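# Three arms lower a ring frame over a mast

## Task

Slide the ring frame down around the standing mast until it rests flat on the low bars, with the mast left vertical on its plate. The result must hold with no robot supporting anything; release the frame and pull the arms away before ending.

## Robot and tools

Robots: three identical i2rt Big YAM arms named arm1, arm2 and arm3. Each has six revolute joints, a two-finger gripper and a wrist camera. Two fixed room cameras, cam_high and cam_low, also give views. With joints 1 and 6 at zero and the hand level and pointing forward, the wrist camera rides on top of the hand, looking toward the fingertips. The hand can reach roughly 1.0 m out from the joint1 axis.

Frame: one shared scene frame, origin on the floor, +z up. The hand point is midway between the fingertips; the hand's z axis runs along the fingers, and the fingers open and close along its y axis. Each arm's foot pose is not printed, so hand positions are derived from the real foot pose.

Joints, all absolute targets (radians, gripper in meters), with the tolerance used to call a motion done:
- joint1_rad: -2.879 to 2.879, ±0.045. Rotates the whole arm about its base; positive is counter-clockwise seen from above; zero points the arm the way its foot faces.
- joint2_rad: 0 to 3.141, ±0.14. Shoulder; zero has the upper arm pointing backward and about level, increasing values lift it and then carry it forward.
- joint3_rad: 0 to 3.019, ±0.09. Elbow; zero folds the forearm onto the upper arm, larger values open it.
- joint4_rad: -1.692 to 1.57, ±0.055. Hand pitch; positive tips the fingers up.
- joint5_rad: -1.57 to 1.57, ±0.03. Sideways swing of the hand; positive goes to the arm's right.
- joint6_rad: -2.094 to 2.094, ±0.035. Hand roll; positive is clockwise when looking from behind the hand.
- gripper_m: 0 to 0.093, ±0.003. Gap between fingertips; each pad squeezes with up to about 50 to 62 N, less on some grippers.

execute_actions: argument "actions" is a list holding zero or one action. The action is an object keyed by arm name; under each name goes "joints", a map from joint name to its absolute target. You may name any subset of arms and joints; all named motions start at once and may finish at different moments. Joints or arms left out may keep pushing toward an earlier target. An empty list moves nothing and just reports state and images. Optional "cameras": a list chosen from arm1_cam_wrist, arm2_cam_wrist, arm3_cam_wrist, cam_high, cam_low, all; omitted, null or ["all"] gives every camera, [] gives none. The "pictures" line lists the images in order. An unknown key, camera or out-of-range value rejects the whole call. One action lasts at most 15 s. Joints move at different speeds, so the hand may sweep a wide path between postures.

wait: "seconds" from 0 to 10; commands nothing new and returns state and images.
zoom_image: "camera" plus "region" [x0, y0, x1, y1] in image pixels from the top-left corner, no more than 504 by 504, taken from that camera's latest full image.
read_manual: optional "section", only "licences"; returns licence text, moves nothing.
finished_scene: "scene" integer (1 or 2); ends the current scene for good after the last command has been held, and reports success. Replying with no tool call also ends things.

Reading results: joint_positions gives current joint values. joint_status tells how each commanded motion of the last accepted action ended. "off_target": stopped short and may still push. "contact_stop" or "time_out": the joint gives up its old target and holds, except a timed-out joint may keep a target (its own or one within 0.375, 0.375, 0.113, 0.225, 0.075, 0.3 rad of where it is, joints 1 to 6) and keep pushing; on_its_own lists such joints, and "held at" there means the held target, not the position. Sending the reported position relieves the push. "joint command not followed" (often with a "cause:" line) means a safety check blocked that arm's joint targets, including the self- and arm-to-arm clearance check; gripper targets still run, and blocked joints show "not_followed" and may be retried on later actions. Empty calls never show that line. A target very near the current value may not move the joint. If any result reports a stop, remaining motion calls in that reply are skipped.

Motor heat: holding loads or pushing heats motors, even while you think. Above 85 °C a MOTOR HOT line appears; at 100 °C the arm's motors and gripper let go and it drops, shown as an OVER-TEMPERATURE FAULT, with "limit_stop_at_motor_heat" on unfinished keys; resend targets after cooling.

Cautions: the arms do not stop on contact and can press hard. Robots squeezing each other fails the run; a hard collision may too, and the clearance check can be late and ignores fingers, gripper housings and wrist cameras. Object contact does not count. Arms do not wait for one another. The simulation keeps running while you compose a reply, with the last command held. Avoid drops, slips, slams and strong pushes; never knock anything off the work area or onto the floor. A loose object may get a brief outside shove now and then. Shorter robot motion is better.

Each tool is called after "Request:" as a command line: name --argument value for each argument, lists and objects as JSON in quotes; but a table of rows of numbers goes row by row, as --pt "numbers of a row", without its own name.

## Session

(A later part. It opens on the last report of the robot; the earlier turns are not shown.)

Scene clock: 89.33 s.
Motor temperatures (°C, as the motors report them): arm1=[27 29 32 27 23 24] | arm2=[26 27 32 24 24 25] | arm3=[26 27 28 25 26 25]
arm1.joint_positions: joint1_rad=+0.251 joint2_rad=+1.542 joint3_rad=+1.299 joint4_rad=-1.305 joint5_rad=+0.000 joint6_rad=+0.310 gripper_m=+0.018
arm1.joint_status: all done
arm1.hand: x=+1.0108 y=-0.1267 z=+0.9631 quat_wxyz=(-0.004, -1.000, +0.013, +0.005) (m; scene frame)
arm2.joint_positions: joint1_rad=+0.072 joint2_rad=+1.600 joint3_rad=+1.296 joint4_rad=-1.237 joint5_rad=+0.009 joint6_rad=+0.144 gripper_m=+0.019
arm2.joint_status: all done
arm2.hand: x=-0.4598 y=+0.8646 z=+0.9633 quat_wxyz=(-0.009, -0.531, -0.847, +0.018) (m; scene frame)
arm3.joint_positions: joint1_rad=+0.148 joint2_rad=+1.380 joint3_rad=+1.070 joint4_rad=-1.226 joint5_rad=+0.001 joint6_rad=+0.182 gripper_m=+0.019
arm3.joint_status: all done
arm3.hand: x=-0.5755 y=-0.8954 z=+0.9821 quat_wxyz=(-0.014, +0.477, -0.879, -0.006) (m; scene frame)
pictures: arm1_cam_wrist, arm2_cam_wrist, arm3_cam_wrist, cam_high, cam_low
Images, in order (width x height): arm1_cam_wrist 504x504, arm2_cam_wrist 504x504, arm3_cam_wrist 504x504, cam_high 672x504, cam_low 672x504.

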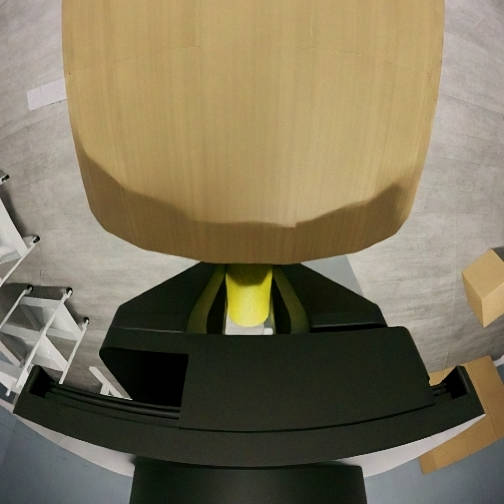

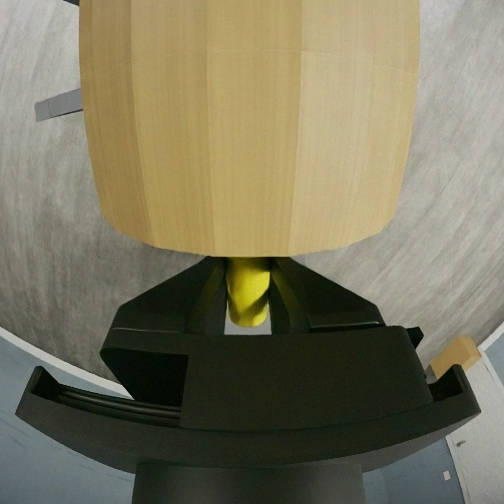

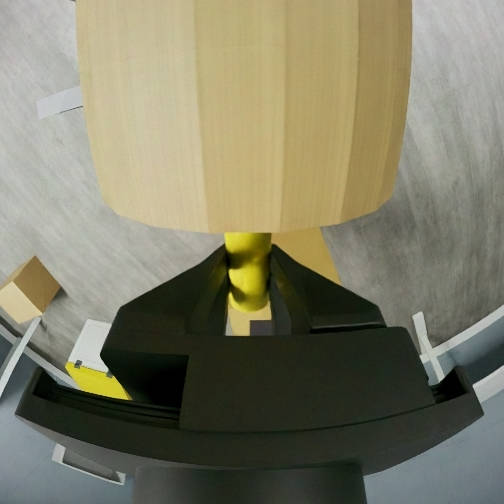

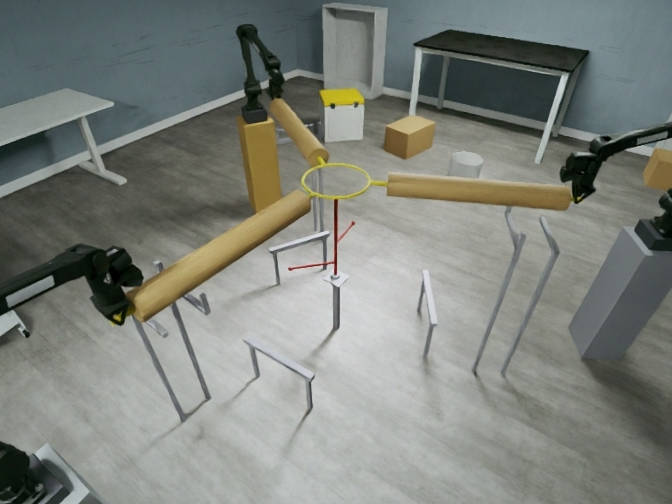

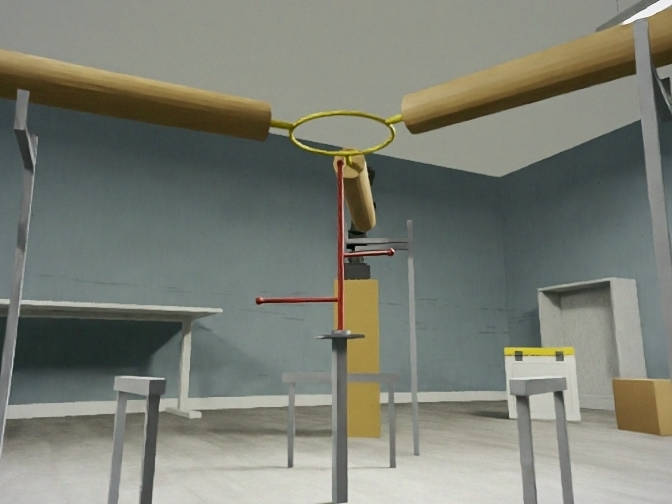

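Request:
execute_actions --actions '[{"arm1":{"joints":{"joint1_rad":0.0,"joint2_rad":1.465,"joint3_rad":1.315,"joint4_rad":-1.32,"joint6_rad":-0.06}},"arm2":{"joints":{"joint1_rad":-0.165,"joint3_rad":1.375,"joint6_rad":-0.205}},"arm3":{"joints":{"joint1_rad":-0.14,"joint2_rad":1.35,"joint3_rad":1.135,"joint6_rad":-0.215}}}]' --cameras '["cam_low"]'

Request:
execute_actions --actions '[{"arm1":{"joints":{"joint1_rad":-0.243,"joint2_rad":1.53,"joint3_rad":1.375,"joint4_rad":-1.327,"joint6_rad":-0.415}},"arm2":{"joints":{"joint1_rad":-0.376,"joint2_rad":1.68,"joint3_rad":1.505,"joint4_rad":-1.295,"joint6_rad":-0.525}},"arm3":{"joints":{"joint1_rad":-0.397,"joint2_rad":1.46,"joint3_rad":1.243,"joint6_rad":-0.58}}}]'

Scene clock: 102.77 s.
Motor temperatures (°C, as the motors report them): arm1=[27 29 34 27 23 24] | arm2=[26 28 34 24 24 25] | arm3=[26 27 30 25 26 25]
arm1.joint_positions: joint1_rad=+0.000 joint2_rad=+1.521 joint3_rad=+1.293 joint4_rad=-1.325 joint5_rad=-0.001 joint6_rad=-0.044 gripper_m=+0.018
arm1.joint_status: all done
arm1.hand: x=+1.0010 y=-0.0136 z=+0.9693 quat_wxyz=(-0.002, -0.999, -0.038, +0.003) (m; scene frame)
arm2.joint_positions: joint1_rad=-0.176 joint2_rad=+1.600 joint3_rad=+1.308 joint4_rad=-1.259 joint5_rad=+0.006 joint6_rad=-0.204 gripper_m=+0.019
arm2.joint_status: all done
arm2.hand: x=-0.5641 y=+0.8133 z=+0.9695 quat_wxyz=(-0.002, -0.488, -0.873, +0.016) (m; scene frame)
arm3.joint_positions: joint1_rad=-0.124 joint2_rad=+1.380 joint3_rad=+1.073 joint4_rad=-1.245 joint5_rad=-0.007 joint6_rad=-0.204 gripper_m=+0.019
arm3.joint_status: all done
arm3.hand: x=-0.4879 y=-0.9510 z=+0.9839 quat_wxyz=(-0.008, +0.526, -0.850, -0.002) (m; scene frame)
pictures: cam_low
Images, in order (width x height): cam_low 672x504.

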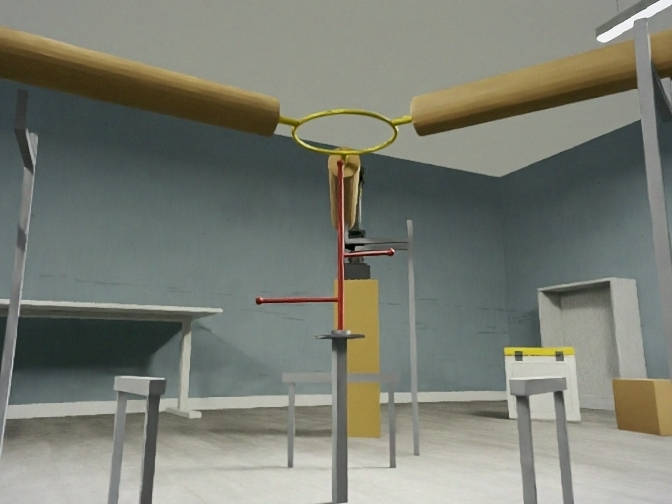

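Scene clock: 103.80 s.
Motor temperatures (°C, as the motors report them): arm1=[27 29 34 27 23 24] | arm2=[26 28 35 24 24 25] | arm3=[26 27 30 25 26 25]
arm1.joint_positions: joint1_rad=-0.236 joint2_rad=+1.539 joint3_rad=+1.318 joint4_rad=-1.317 joint5_rad=-0.001 joint6_rad=-0.383 gripper_m=+0.018
arm1.joint_status: all done
arm1.hand: x=+0.9990 y=+0.0932 z=+0.9709 quat_wxyz=(+0.002, -0.996, -0.090, +0.010) (m; scene frame)
arm2.joint_positions: joint1_rad=-0.366 joint2_rad=+1.702 joint3_rad=+1.436 joint4_rad=-1.286 joint5_rad=-0.006 joint6_rad=-0.504 gripper_m=+0.019
arm2.joint_status: all done
arm2.hand: x=-0.6426 y=+0.7517 z=+0.9709 quat_wxyz=(-0.004, -0.439, -0.898, +0.013) (m; scene frame)
arm3.joint_positions: joint1_rad=-0.385 joint2_rad=+1.493 joint3_rad=+1.186 joint4_rad=-1.243 joint5_rad=-0.003 joint6_rad=-0.567 gripper_m=+0.019
arm3.joint_status: all done
arm3.hand: x=-0.3820 y=-0.9971 z=+0.9828 quat_wxyz=(-0.010, +0.569, -0.823, +0.003) (m; scene frame)
pictures: arm1_cam_wrist, arm2_cam_wrist, arm3_cam_wrist, cam_high, cam_low
Images, in order (width x height): arm1_cam_wrist 504x504, arm2_cam_wrist 504x504, arm3_cam_wrist 504x504, cam_high 672x504, cam_low 672x504.

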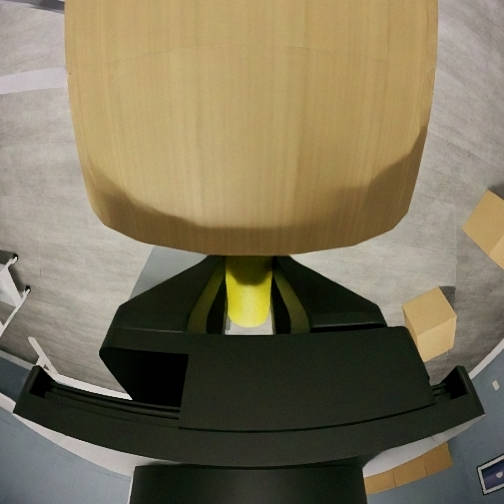

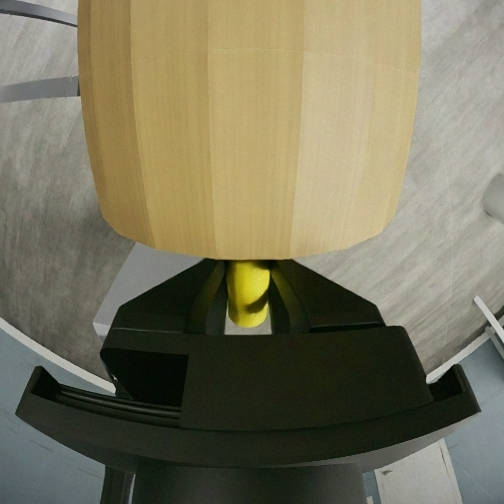

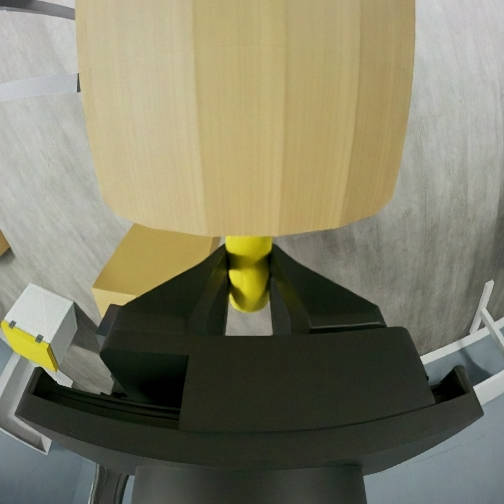

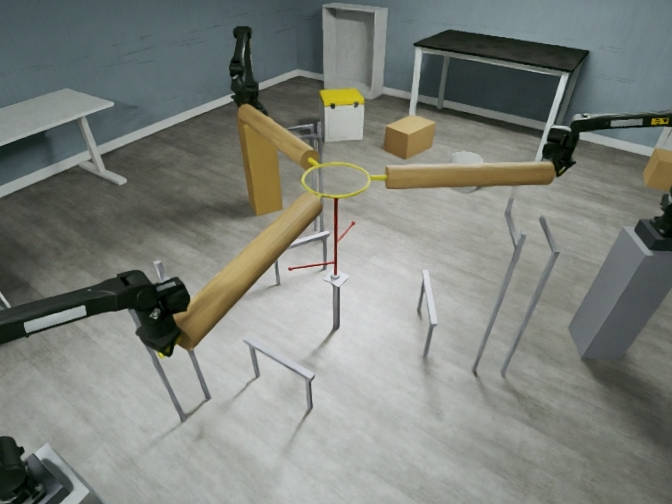

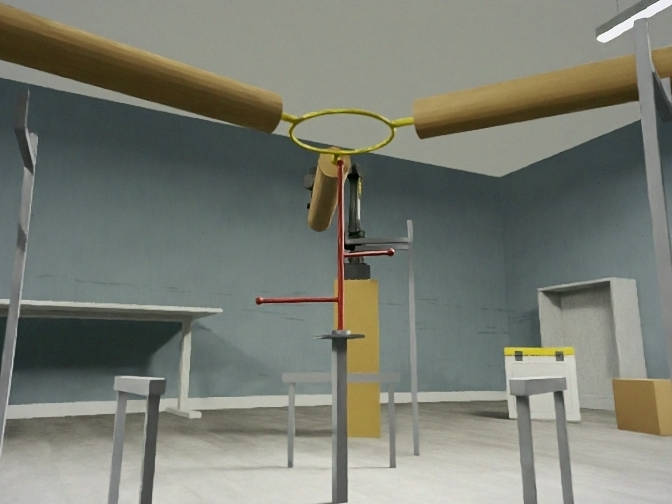

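Request:
execute_actions --actions '[{"arm1":{"joints":{"joint2_rad":1.6,"joint3_rad":1.2,"joint4_rad":-1.097,"joint6_rad":-0.39}},"arm2":{"joints":{"joint2_rad":1.765,"joint3_rad":1.346,"joint4_rad":-1.076}},"arm3":{"joints":{"joint2_rad":1.548,"joint3_rad":1.076,"joint4_rad":-1.024}}}]' --cameras '["cam_low"]'

Request:
execute_actions --actions '[{"arm1":{"joints":{"joint2_rad":1.71,"joint3_rad":1.104,"joint4_rad":-0.889}},"arm2":{"joints":{"joint2_rad":1.874,"joint3_rad":1.265,"joint4_rad":-0.886}},"arm3":{"joints":{"joint2_rad":1.678,"joint3_rad":0.988,"joint4_rad":-0.805}}}]' --cameras '["cam_low"]'

Request:
execute_actions --actions '[{"arm1":{"joints":{"joint2_rad":1.855,"joint3_rad":1.049,"joint4_rad":-0.685}},"arm2":{"joints":{"joint2_rad":2.01,"joint3_rad":1.228,"joint4_rad":-0.707}},"arm3":{"joints":{"joint2_rad":1.845,"joint3_rad":0.944,"joint4_rad":-0.59}}}]'

Scene clock: 129.70 s.
Motor temperatures (°C, as the motors report them): arm1=[27 29 36 27 23 24] | arm2=[26 28 38 24 24 25] | arm3=[26 28 33 25 26 25]
arm1.joint_positions: joint1_rad=-0.236 joint2_rad=+1.626 joint3_rad=+1.184 joint4_rad=-1.106 joint5_rad=-0.002 joint6_rad=-0.382 gripper_m=+0.018
arm1.joint_status: all done
arm1.hand: x=+0.9971 y=+0.0939 z=+0.8851 quat_wxyz=(+0.001, -0.996, -0.089, +0.005) (m; scene frame)
arm2.joint_positions: joint1_rad=-0.369 joint2_rad=+1.802 joint3_rad=+1.326 joint4_rad=-1.089 joint5_rad=-0.001 joint6_rad=-0.510 gripper_m=+0.019
arm2.joint_status: all done
arm2.hand: x=-0.6455 y=+0.7468 z=+0.8828 quat_wxyz=(+0.002, -0.438, -0.899, +0.009) (m; scene frame)
arm3.joint_positions: joint1_rad=-0.392 joint2_rad=+1.591 joint3_rad=+1.066 joint4_rad=-1.027 joint5_rad=+0.003 joint6_rad=-0.575 gripper_m=+0.019
arm3.joint_status: all done
arm3.hand: x=-0.3769 y=-0.9991 z=+0.9012 quat_wxyz=(-0.009, +0.569, -0.822, +0.007) (m; scene frame)
pictures: cam_low
Images, in order (width x height): cam_low 672x504.

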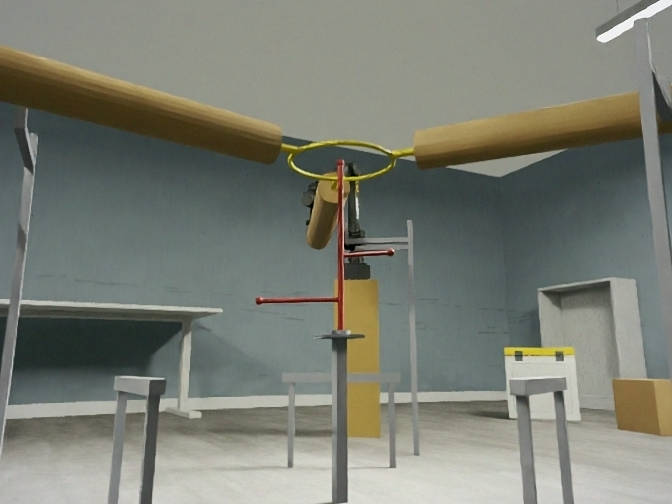

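Scene clock: 130.63 s.
Motor temperatures (°C, as the motors report them): arm1=[27 29 36 27 23 24] | arm2=[26 28 37 24 24 25] | arm3=[26 28 33 25 26 25]
arm1.joint_positions: joint1_rad=-0.236 joint2_rad=+1.737 joint3_rad=+1.091 joint4_rad=-0.898 joint5_rad=-0.002 joint6_rad=-0.382 gripper_m=+0.018
arm1.joint_status: all done
arm1.hand: x=+0.9965 y=+0.0939 z=+0.8061 quat_wxyz=(+0.001, -0.996, -0.089, +0.007) (m; scene frame)
arm2.joint_positions: joint1_rad=-0.369 joint2_rad=+1.909 joint3_rad=+1.249 joint4_rad=-0.900 joint5_rad=-0.002 joint6_rad=-0.510 gripper_m=+0.019
arm2.joint_status: all done
arm2.hand: x=-0.6463 y=+0.7456 z=+0.8051 quat_wxyz=(+0.000, -0.438, -0.899, +0.011) (m; scene frame)
arm3.joint_positions: joint1_rad=-0.392 joint2_rad=+1.722 joint3_rad=+0.984 joint4_rad=-0.808 joint5_rad=+0.003 joint6_rad=-0.576 gripper_m=+0.019
arm3.joint_status: all done
arm3.hand: x=-0.3747 y=-0.9988 z=+0.8227 quat_wxyz=(-0.012, +0.570, -0.822, +0.007) (m; scene frame)
pictures: cam_low
Images, in order (width x height): cam_low 672x504.

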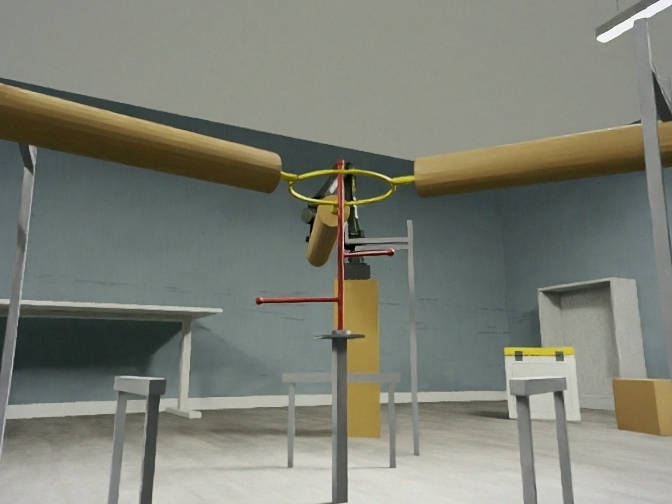

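Scene clock: 131.57 s.
Motor temperatures (°C, as the motors report them): arm1=[27 29 36 27 23 24] | arm2=[26 28 37 24 24 25] | arm3=[26 28 32 25 26 25]
arm1.joint_positions: joint1_rad=-0.236 joint2_rad=+1.883 joint3_rad=+1.040 joint4_rad=-0.696 joint5_rad=-0.003 joint6_rad=-0.382 gripper_m=+0.018
arm1.joint_status: all done
arm1.hand: x=+0.9959 y=+0.0940 z=+0.7282 quat_wxyz=(+0.002, -0.996, -0.089, +0.010) (m; scene frame)
arm2.joint_positions: joint1_rad=-0.370 joint2_rad=+2.048 joint3_rad=+1.215 joint4_rad=-0.722 joint5_rad=-0.002 joint6_rad=-0.511 gripper_m=+0.019
arm2.joint_status: all done
arm2.hand: x=-0.6475 y=+0.7443 z=+0.7270 quat_wxyz=(-0.001, -0.438, -0.899, +0.013) (m; scene frame)
arm3.joint_positions: joint1_rad=-0.393 joint2_rad=+1.890 joint3_rad=+0.944 joint4_rad=-0.594 joint5_rad=+0.003 joint6_rad=-0.578 gripper_m=+0.019
arm3.joint_status: all done
arm3.hand: x=-0.3728 y=-0.9989 z=+0.7440 quat_wxyz=(-0.015, +0.570, -0.822, +0.006) (m; scene frame)
pictures: arm1_cam_wrist, arm2_cam_wrist, arm3_cam_wrist, cam_high, cam_low
Images, in order (width x height): arm1_cam_wrist 504x504, arm2_cam_wrist 504x504, arm3_cam_wrist 504x504, cam_high 672x504, cam_low 672x504.

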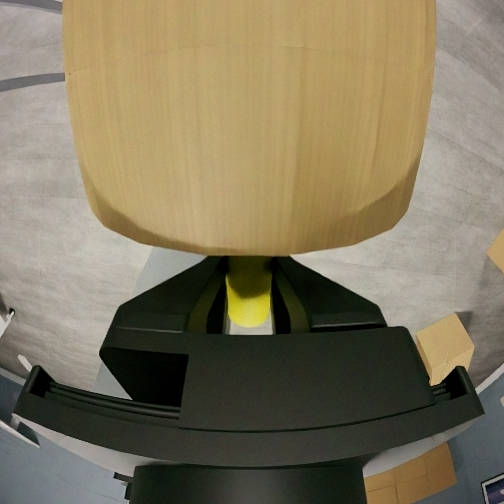

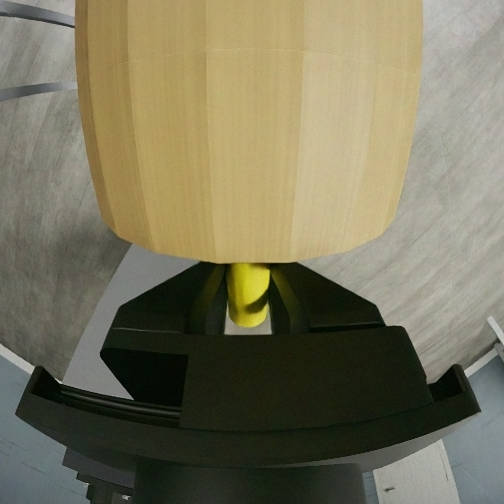

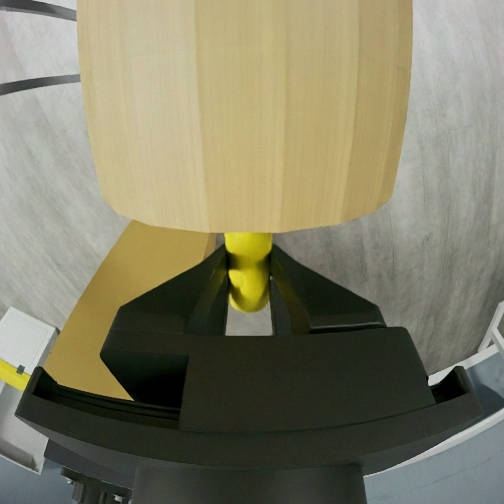

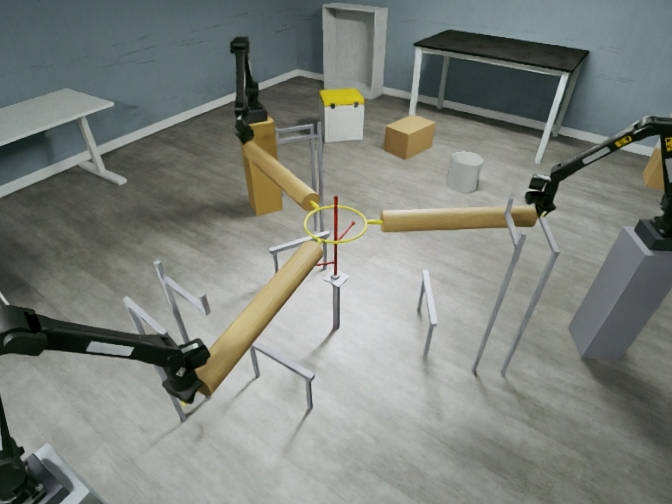

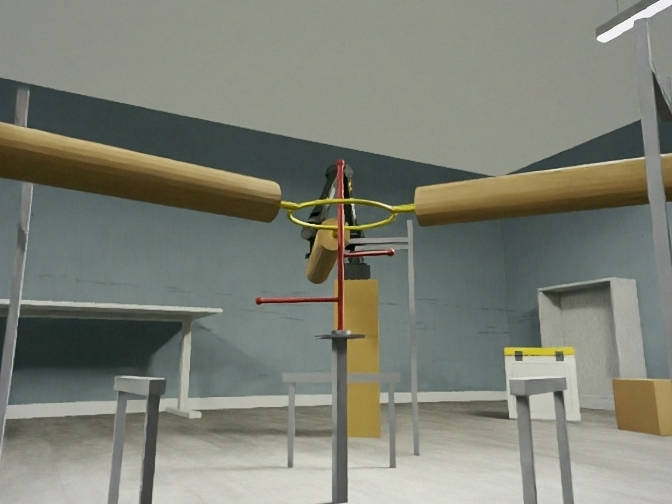

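Request:
zoom_image --camera "cam_high" --region '[270,180,400,310]'

Request:
zoom_image --camera "cam_low" --region '[240,150,440,350]'

Region (270, 180, 400, 310) of cam_high's 672x504 image, scaled by 3.877, with more detail than that image has.

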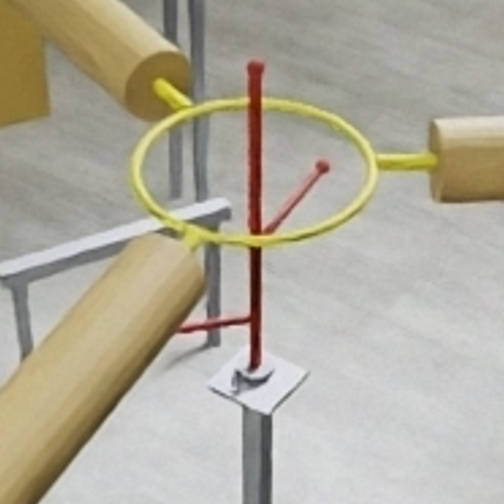

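Region (240, 150, 440, 350) of cam_low's 672x504 image, scaled by 2.520, with more detail than that image has.

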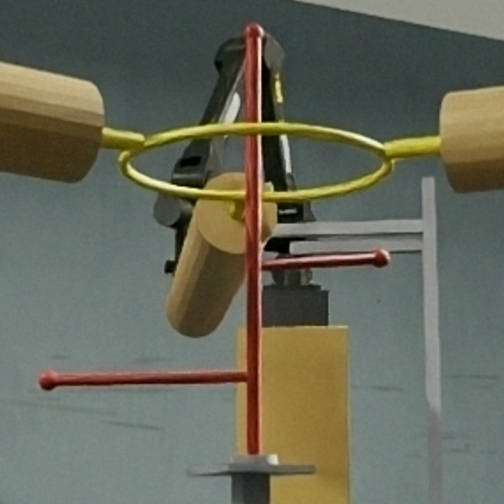

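Request:
execute_actions --actions '[{"arm1":{"joints":{"joint1_rad":-0.183,"joint2_rad":2.005,"joint3_rad":1.31,"joint4_rad":-0.78,"joint6_rad":-0.33}},"arm2":{"joints":{"joint1_rad":-0.523,"joint2_rad":2.03,"joint3_rad":1.255,"joint4_rad":-0.69,"joint6_rad":-0.665}},"arm3":{"joints":{"joint1_rad":-0.283,"joint2_rad":1.755,"joint3_rad":0.745,"joint4_rad":-0.485,"joint6_rad":-0.467}}}]'

Scene clock: 158.50 s.
Motor temperatures (°C, as the motors report them): arm1=[27 30 33 27 23 24] | arm2=[26 30 33 24 24 25] | arm3=[26 29 29 25 26 25]
arm1.joint_positions: joint1_rad=-0.180 joint2_rad=+2.015 joint3_rad=+1.271 joint4_rad=-0.771 joint5_rad=+0.001 joint6_rad=-0.327 gripper_m=+0.018
arm1.joint_status: all done
arm1.hand: x=+0.9163 y=+0.0800 z=+0.7271 quat_wxyz=(+0.006, -0.996, -0.089, +0.021) (m; scene frame)
arm2.joint_positions: joint1_rad=-0.525 joint2_rad=+2.049 joint3_rad=+1.215 joint4_rad=-0.706 joint5_rad=-0.008 joint6_rad=-0.663 gripper_m=+0.019
arm2.joint_status: all done
arm2.hand: x=-0.7265 y=+0.7344 z=+0.7279 quat_wxyz=(-0.006, -0.439, -0.898, +0.019) (m; scene frame)
arm3.joint_positions: joint1_rad=-0.283 joint2_rad=+1.788 joint3_rad=+0.737 joint4_rad=-0.493 joint5_rad=+0.004 joint6_rad=-0.471 gripper_m=+0.019
arm3.joint_status: all done
arm3.hand: x=-0.4543 y=-1.0092 z=+0.7391 quat_wxyz=(-0.014, +0.571, -0.821, +0.005) (m; scene frame)
pictures: arm1_cam_wrist, arm2_cam_wrist, arm3_cam_wrist, cam_high, cam_low
Images, in order (width x height): arm1_cam_wrist 504x504, arm2_cam_wrist 504x504, arm3_cam_wrist 504x504, cam_high 672x504, cam_low 672x504.

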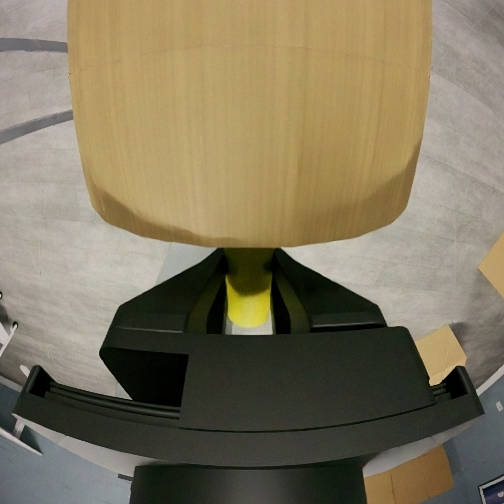

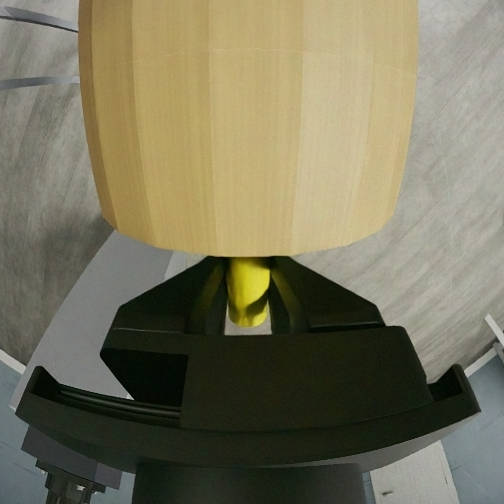

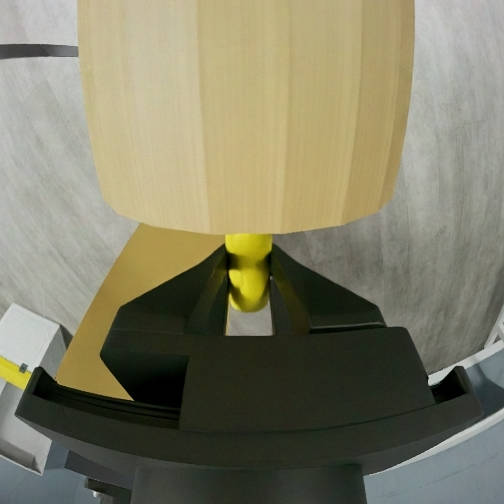

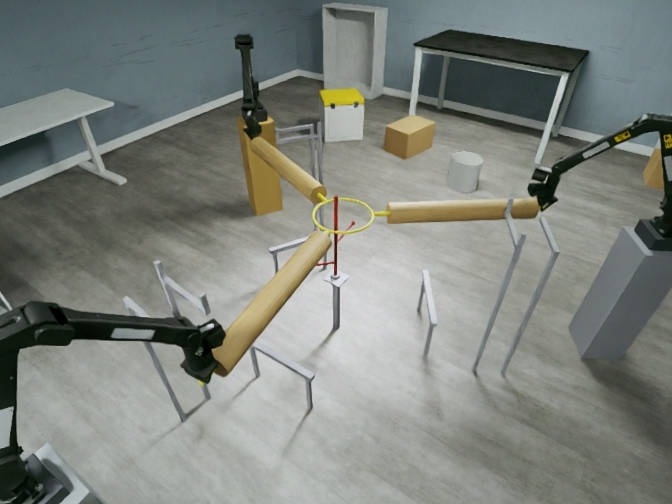

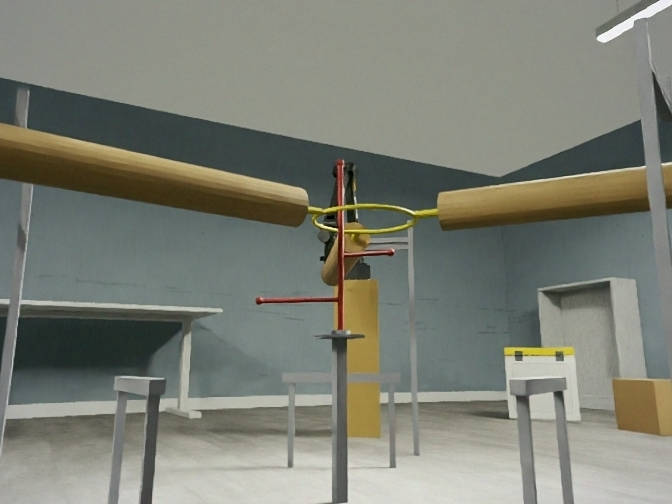

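Request:
execute_actions --actions '[{"arm1":{"joints":{"joint2_rad":2.16,"joint3_rad":1.285,"joint4_rad":-0.606}},"arm2":{"joints":{"joint2_rad":2.19,"joint3_rad":1.27,"joint4_rad":-0.533}},"arm3":{"joints":{"joint2_rad":1.99,"joint3_rad":0.785,"joint4_rad":-0.258}}}]' --cameras '["cam_low","cam_high"]'

Request:
execute_actions --actions '[{"arm1":{"joints":{"joint2_rad":2.325,"joint3_rad":1.335,"joint4_rad":-0.479}},"arm2":{"joints":{"joint2_rad":2.36,"joint3_rad":1.32,"joint4_rad":-0.413}},"arm3":{"joints":{"joint2_rad":2.225,"joint3_rad":0.84,"joint4_rad":-0.083}}}]'

Scene clock: 168.47 s.
Motor temperatures (°C, as the motors report them): arm1=[27 30 33 27 23 24] | arm2=[26 30 34 24 24 25] | arm3=[26 28 28 25 26 25]
arm1.joint_positions: joint1_rad=-0.182 joint2_rad=+2.190 joint3_rad=+1.271 joint4_rad=-0.605 joint5_rad=+0.001 joint6_rad=-0.327 gripper_m=+0.018
arm1.joint_status: all done
arm1.hand: x=+0.9180 y=+0.0809 z=+0.6385 quat_wxyz=(+0.004, -0.996, -0.089, +0.017) (m; scene frame)
arm2.joint_positions: joint1_rad=-0.519 joint2_rad=+2.225 joint3_rad=+1.221 joint4_rad=-0.539 joint5_rad=-0.006 joint6_rad=-0.662 gripper_m=+0.019
arm2.joint_status: all done
arm2.hand: x=-0.7249 y=+0.7360 z=+0.6429 quat_wxyz=(-0.005, -0.437, -0.899, +0.018) (m; scene frame)
arm3.joint_positions: joint1_rad=-0.284 joint2_rad=+2.024 joint3_rad=+0.755 joint4_rad=-0.268 joint5_rad=+0.001 joint6_rad=-0.471 gripper_m=+0.019
arm3.joint_status: all done
arm3.hand: x=-0.4512 y=-1.0069 z=+0.6613 quat_wxyz=(-0.016, +0.571, -0.821, +0.003) (m; scene frame)
pictures: cam_high, cam_low
Images, in order (width x height): cam_high 672x504, cam_low 672x504.

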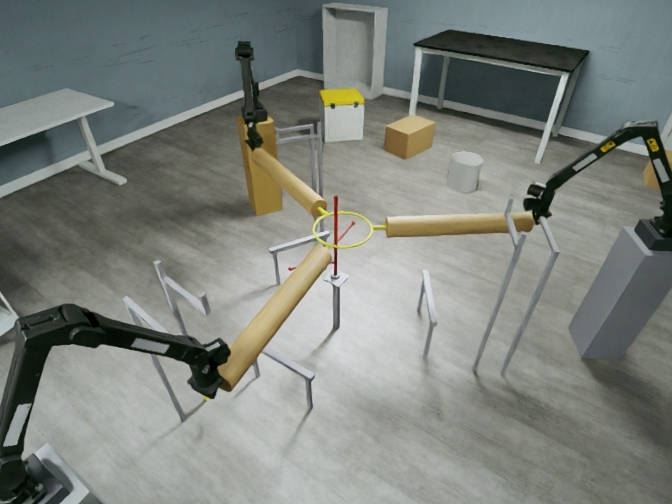

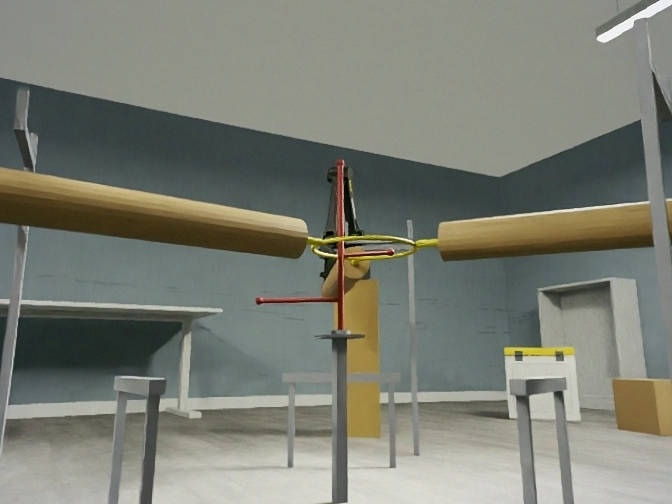

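Scene clock: 169.50 s.
Motor temperatures (°C, as the motors report them): arm1=[27 30 33 27 23 24] | arm2=[26 30 34 24 24 25] | arm3=[26 28 28 25 26 25]
arm1.joint_positions: joint1_rad=-0.183 joint2_rad=+2.348 joint3_rad=+1.304 joint4_rad=-0.477 joint5_rad=+0.003 joint6_rad=-0.328 gripper_m=+0.018
arm1.joint_status: all done
arm1.hand: x=+0.9189 y=+0.0812 z=+0.5652 quat_wxyz=(+0.005, -0.996, -0.089, +0.018) (m; scene frame)
arm2.joint_positions: joint1_rad=-0.517 joint2_rad=+2.395 joint3_rad=+1.274 joint4_rad=-0.424 joint5_rad=-0.008 joint6_rad=-0.661 gripper_m=+0.019
arm2.joint_status: all done
arm2.hand: x=-0.7245 y=+0.7351 z=+0.5693 quat_wxyz=(-0.005, -0.437, -0.900, +0.017) (m; scene frame)
arm3.joint_positions: joint1_rad=-0.284 joint2_rad=+2.262 joint3_rad=+0.820 joint4_rad=-0.096 joint5_rad=+0.003 joint6_rad=-0.471 gripper_m=+0.019
arm3.joint_status: all done
arm3.hand: x=-0.4490 y=-1.0069 z=+0.5848 quat_wxyz=(-0.015, +0.570, -0.821, +0.005) (m; scene frame)
pictures: arm1_cam_wrist, arm2_cam_wrist, arm3_cam_wrist, cam_high, cam_low
Images, in order (width x height): arm1_cam_wrist 504x504, arm2_cam_wrist 504x504, arm3_cam_wrist 504x504, cam_high 672x504, cam_low 672x504.

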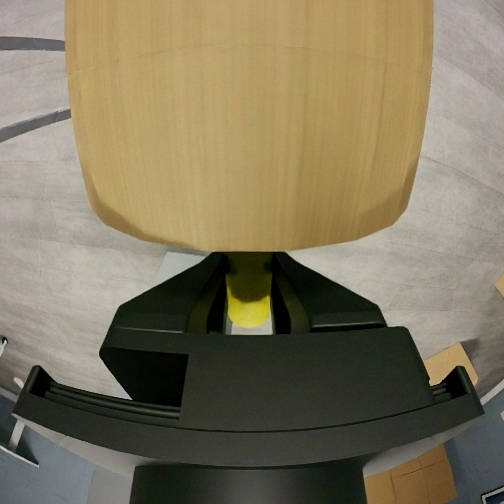

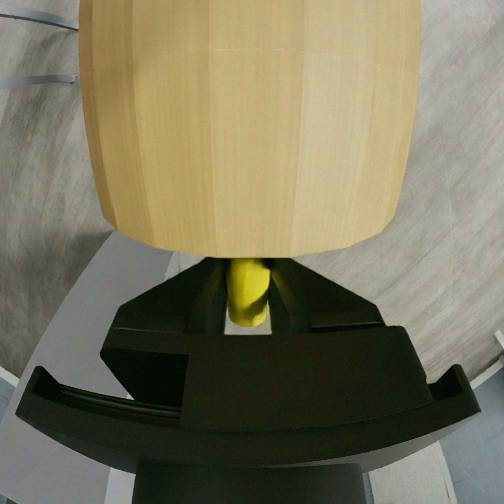

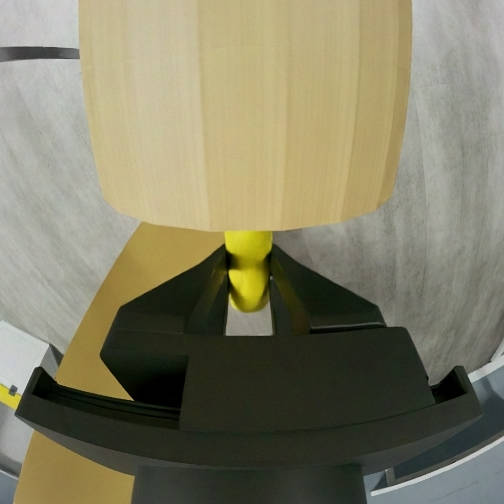

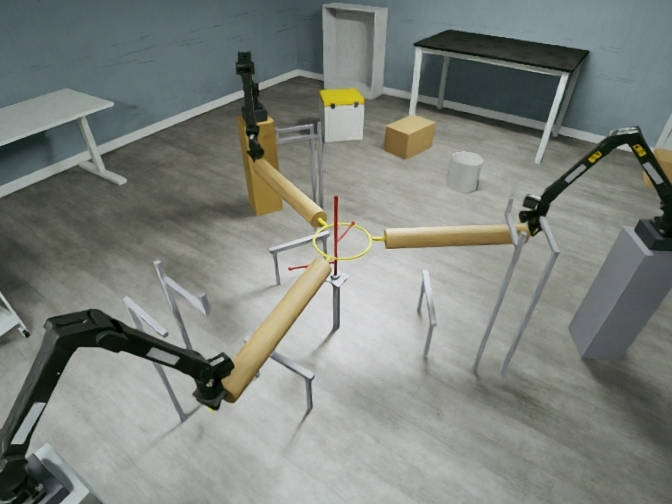

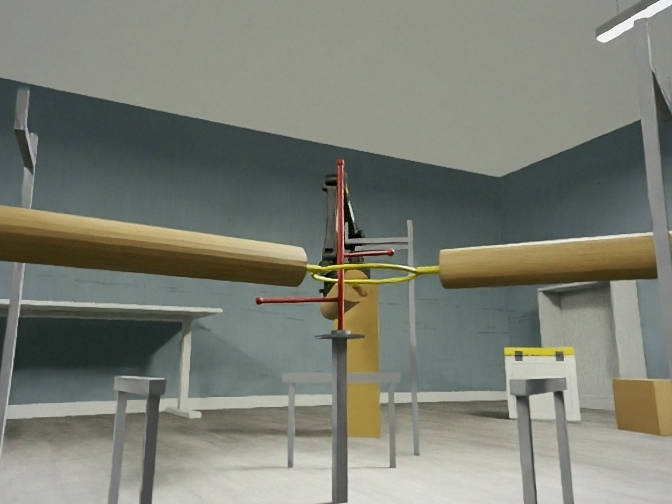

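Request:
execute_actions --actions '[{"arm1":{"joints":{"joint1_rad":-0.243,"joint2_rad":2.255,"joint3_rad":1.08,"joint4_rad":-0.315,"joint6_rad":-0.39}},"arm2":{"joints":{"joint1_rad":-0.365,"joint2_rad":2.41,"joint4_rad":-0.395,"joint6_rad":-0.505}},"arm3":{"joints":{"joint1_rad":-0.398,"joint2_rad":2.3,"joint3_rad":1.025,"joint4_rad":-0.22,"joint6_rad":-0.585}}}]' --cameras '["cam_low","cam_high"]'

Request:
execute_actions --actions '[{"arm1":{"joints":{"joint1_rad":-0.105,"joint2_rad":2.195,"joint3_rad":0.82,"joint4_rad":-0.117,"joint6_rad":-0.245}},"arm2":{"joints":{"joint1_rad":-0.257,"joint2_rad":2.5,"joint3_rad":1.62,"joint4_rad":-0.6,"joint6_rad":-0.395}},"arm3":{"joints":{"joint1_rad":-0.612,"joint2_rad":2.33,"joint3_rad":1.13,"joint4_rad":-0.292,"joint6_rad":-0.8}}}]'

Request:
zoom_image --camera "cam_high" --region '[260,180,390,310]'

Scene clock: 186.63 s.
Motor temperatures (°C, as the motors report them): arm1=[27 31 32 27 23 24] | arm2=[26 30 33 24 24 25] | arm3=[26 29 27 25 26 25]
arm1.joint_positions: joint1_rad=-0.242 joint2_rad=+2.309 joint3_rad=+1.077 joint4_rad=-0.314 joint5_rad=-0.003 joint6_rad=-0.390 gripper_m=+0.018
arm1.joint_status: all done
arm1.hand: x=+1.0034 y=+0.0951 z=+0.5480 quat_wxyz=(+0.001, -0.996, -0.090, +0.006) (m; scene frame)
arm2.joint_positions: joint1_rad=-0.354 joint2_rad=+2.419 joint3_rad=+1.280 joint4_rad=-0.409 joint5_rad=+0.000 joint6_rad=-0.495 gripper_m=+0.019
arm2.joint_status: all done
arm2.hand: x=-0.6421 y=+0.7444 z=+0.5570 quat_wxyz=(-0.003, -0.438, -0.899, +0.016) (m; scene frame)
arm3.joint_positions: joint1_rad=-0.402 joint2_rad=+2.322 joint3_rad=+1.022 joint4_rad=-0.216 joint5_rad=+0.001 joint6_rad=-0.586 gripper_m=+0.019
arm3.joint_status: all done
arm3.hand: x=-0.3620 y=-0.9974 z=+0.5785 quat_wxyz=(-0.027, +0.569, -0.822, +0.005) (m; scene frame)
pictures: cam_high, cam_low
Images, in order (width x height): cam_high 672x504, cam_low 672x504.

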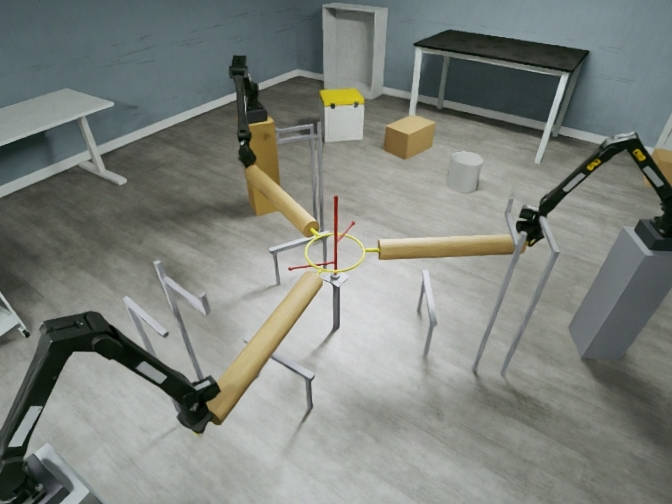

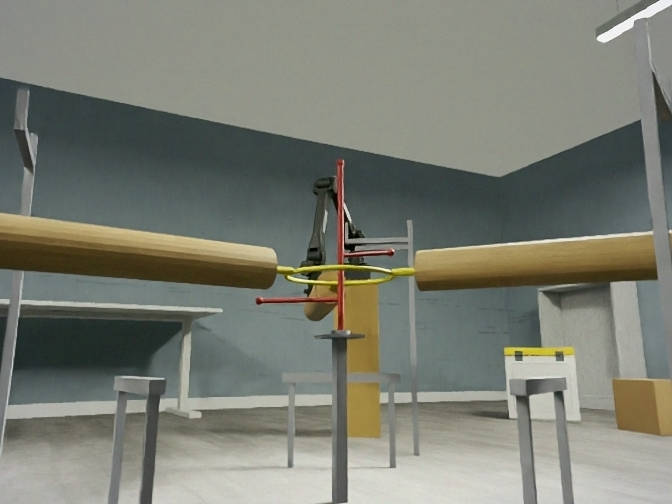

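Scene clock: 187.73 s.
Motor temperatures (°C, as the motors report them): arm1=[27 31 32 27 23 24] | arm2=[26 30 33 24 24 25] | arm3=[26 29 27 25 26 25]
arm1.joint_positions: joint1_rad=-0.096 joint2_rad=+2.243 joint3_rad=+0.818 joint4_rad=-0.119 joint5_rad=+0.001 joint6_rad=-0.245 gripper_m=+0.018
arm1.joint_status: all done
arm1.hand: x=+1.0809 y=+0.0237 z=+0.5511 quat_wxyz=(+0.001, -0.996, -0.090, +0.007) (m; scene frame)
arm2.joint_positions: joint1_rad=-0.250 joint2_rad=+2.518 joint3_rad=+1.577 joint4_rad=-0.594 joint5_rad=-0.001 joint6_rad=-0.393 gripper_m=+0.019
arm2.joint_status: all done
arm2.hand: x=-0.5658 y=+0.6726 z=+0.5619 quat_wxyz=(-0.009, -0.436, -0.899, +0.021) (m; scene frame)
arm3.joint_positions: joint1_rad=-0.619 joint2_rad=+2.358 joint3_rad=+1.126 joint4_rad=-0.290 joint5_rad=+0.000 joint6_rad=-0.806 gripper_m=+0.019
arm3.joint_status: all done
arm3.hand: x=-0.2859 y=-1.0691 z=+0.5758 quat_wxyz=(-0.024, +0.571, -0.821, +0.010) (m; scene frame)
pictures: arm1_cam_wrist, arm2_cam_wrist, arm3_cam_wrist, cam_high, cam_low
Images, in order (width x height): arm1_cam_wrist 504x504, arm2_cam_wrist 504x504, arm3_cam_wrist 504x504, cam_high 672x504, cam_low 672x504.

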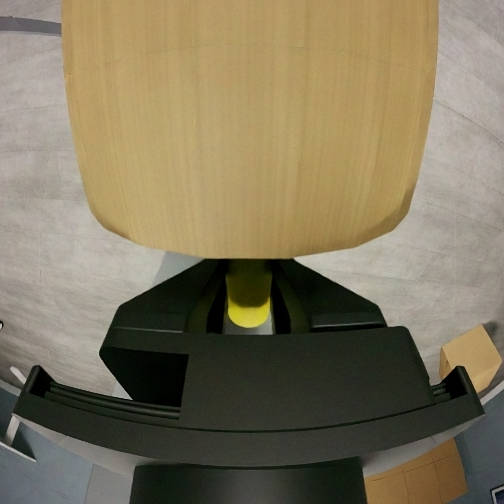

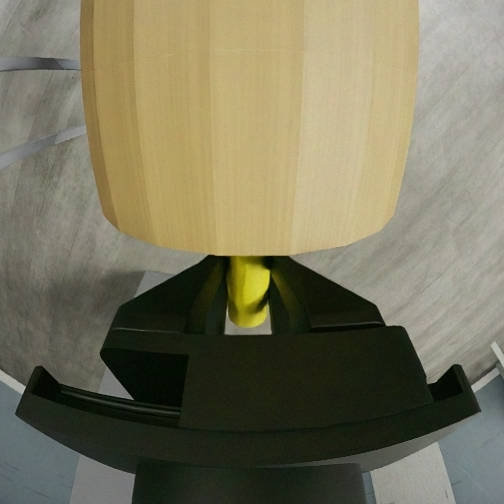

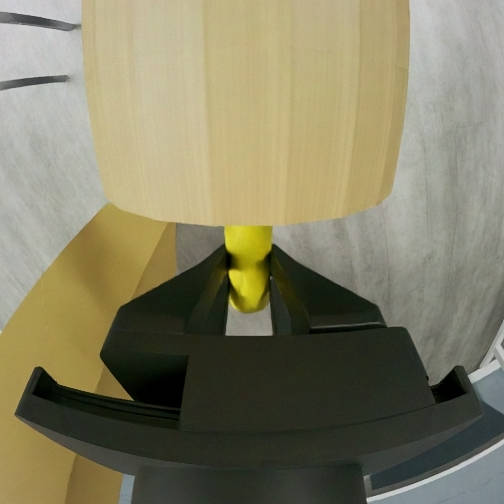

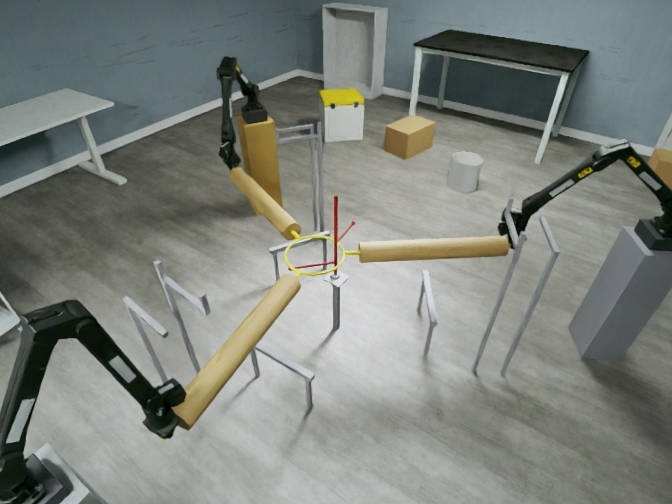

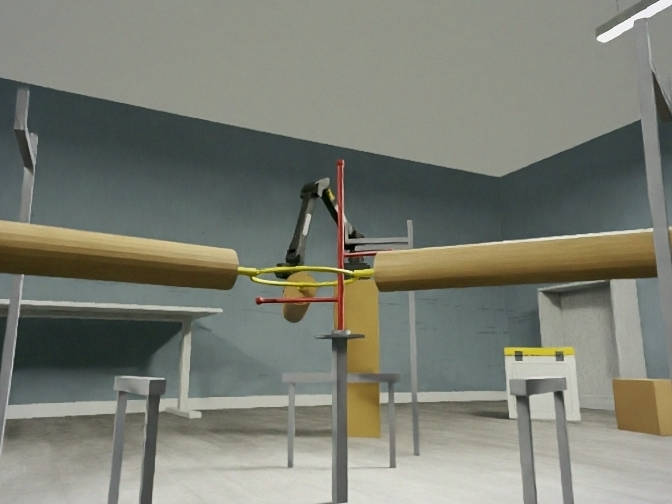

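Region (260, 180, 390, 310) of cam_high's 672x504 image, scaled by 3.877, with more detail than that image has.

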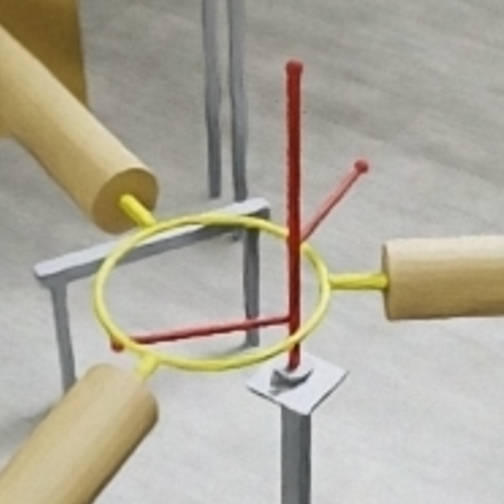

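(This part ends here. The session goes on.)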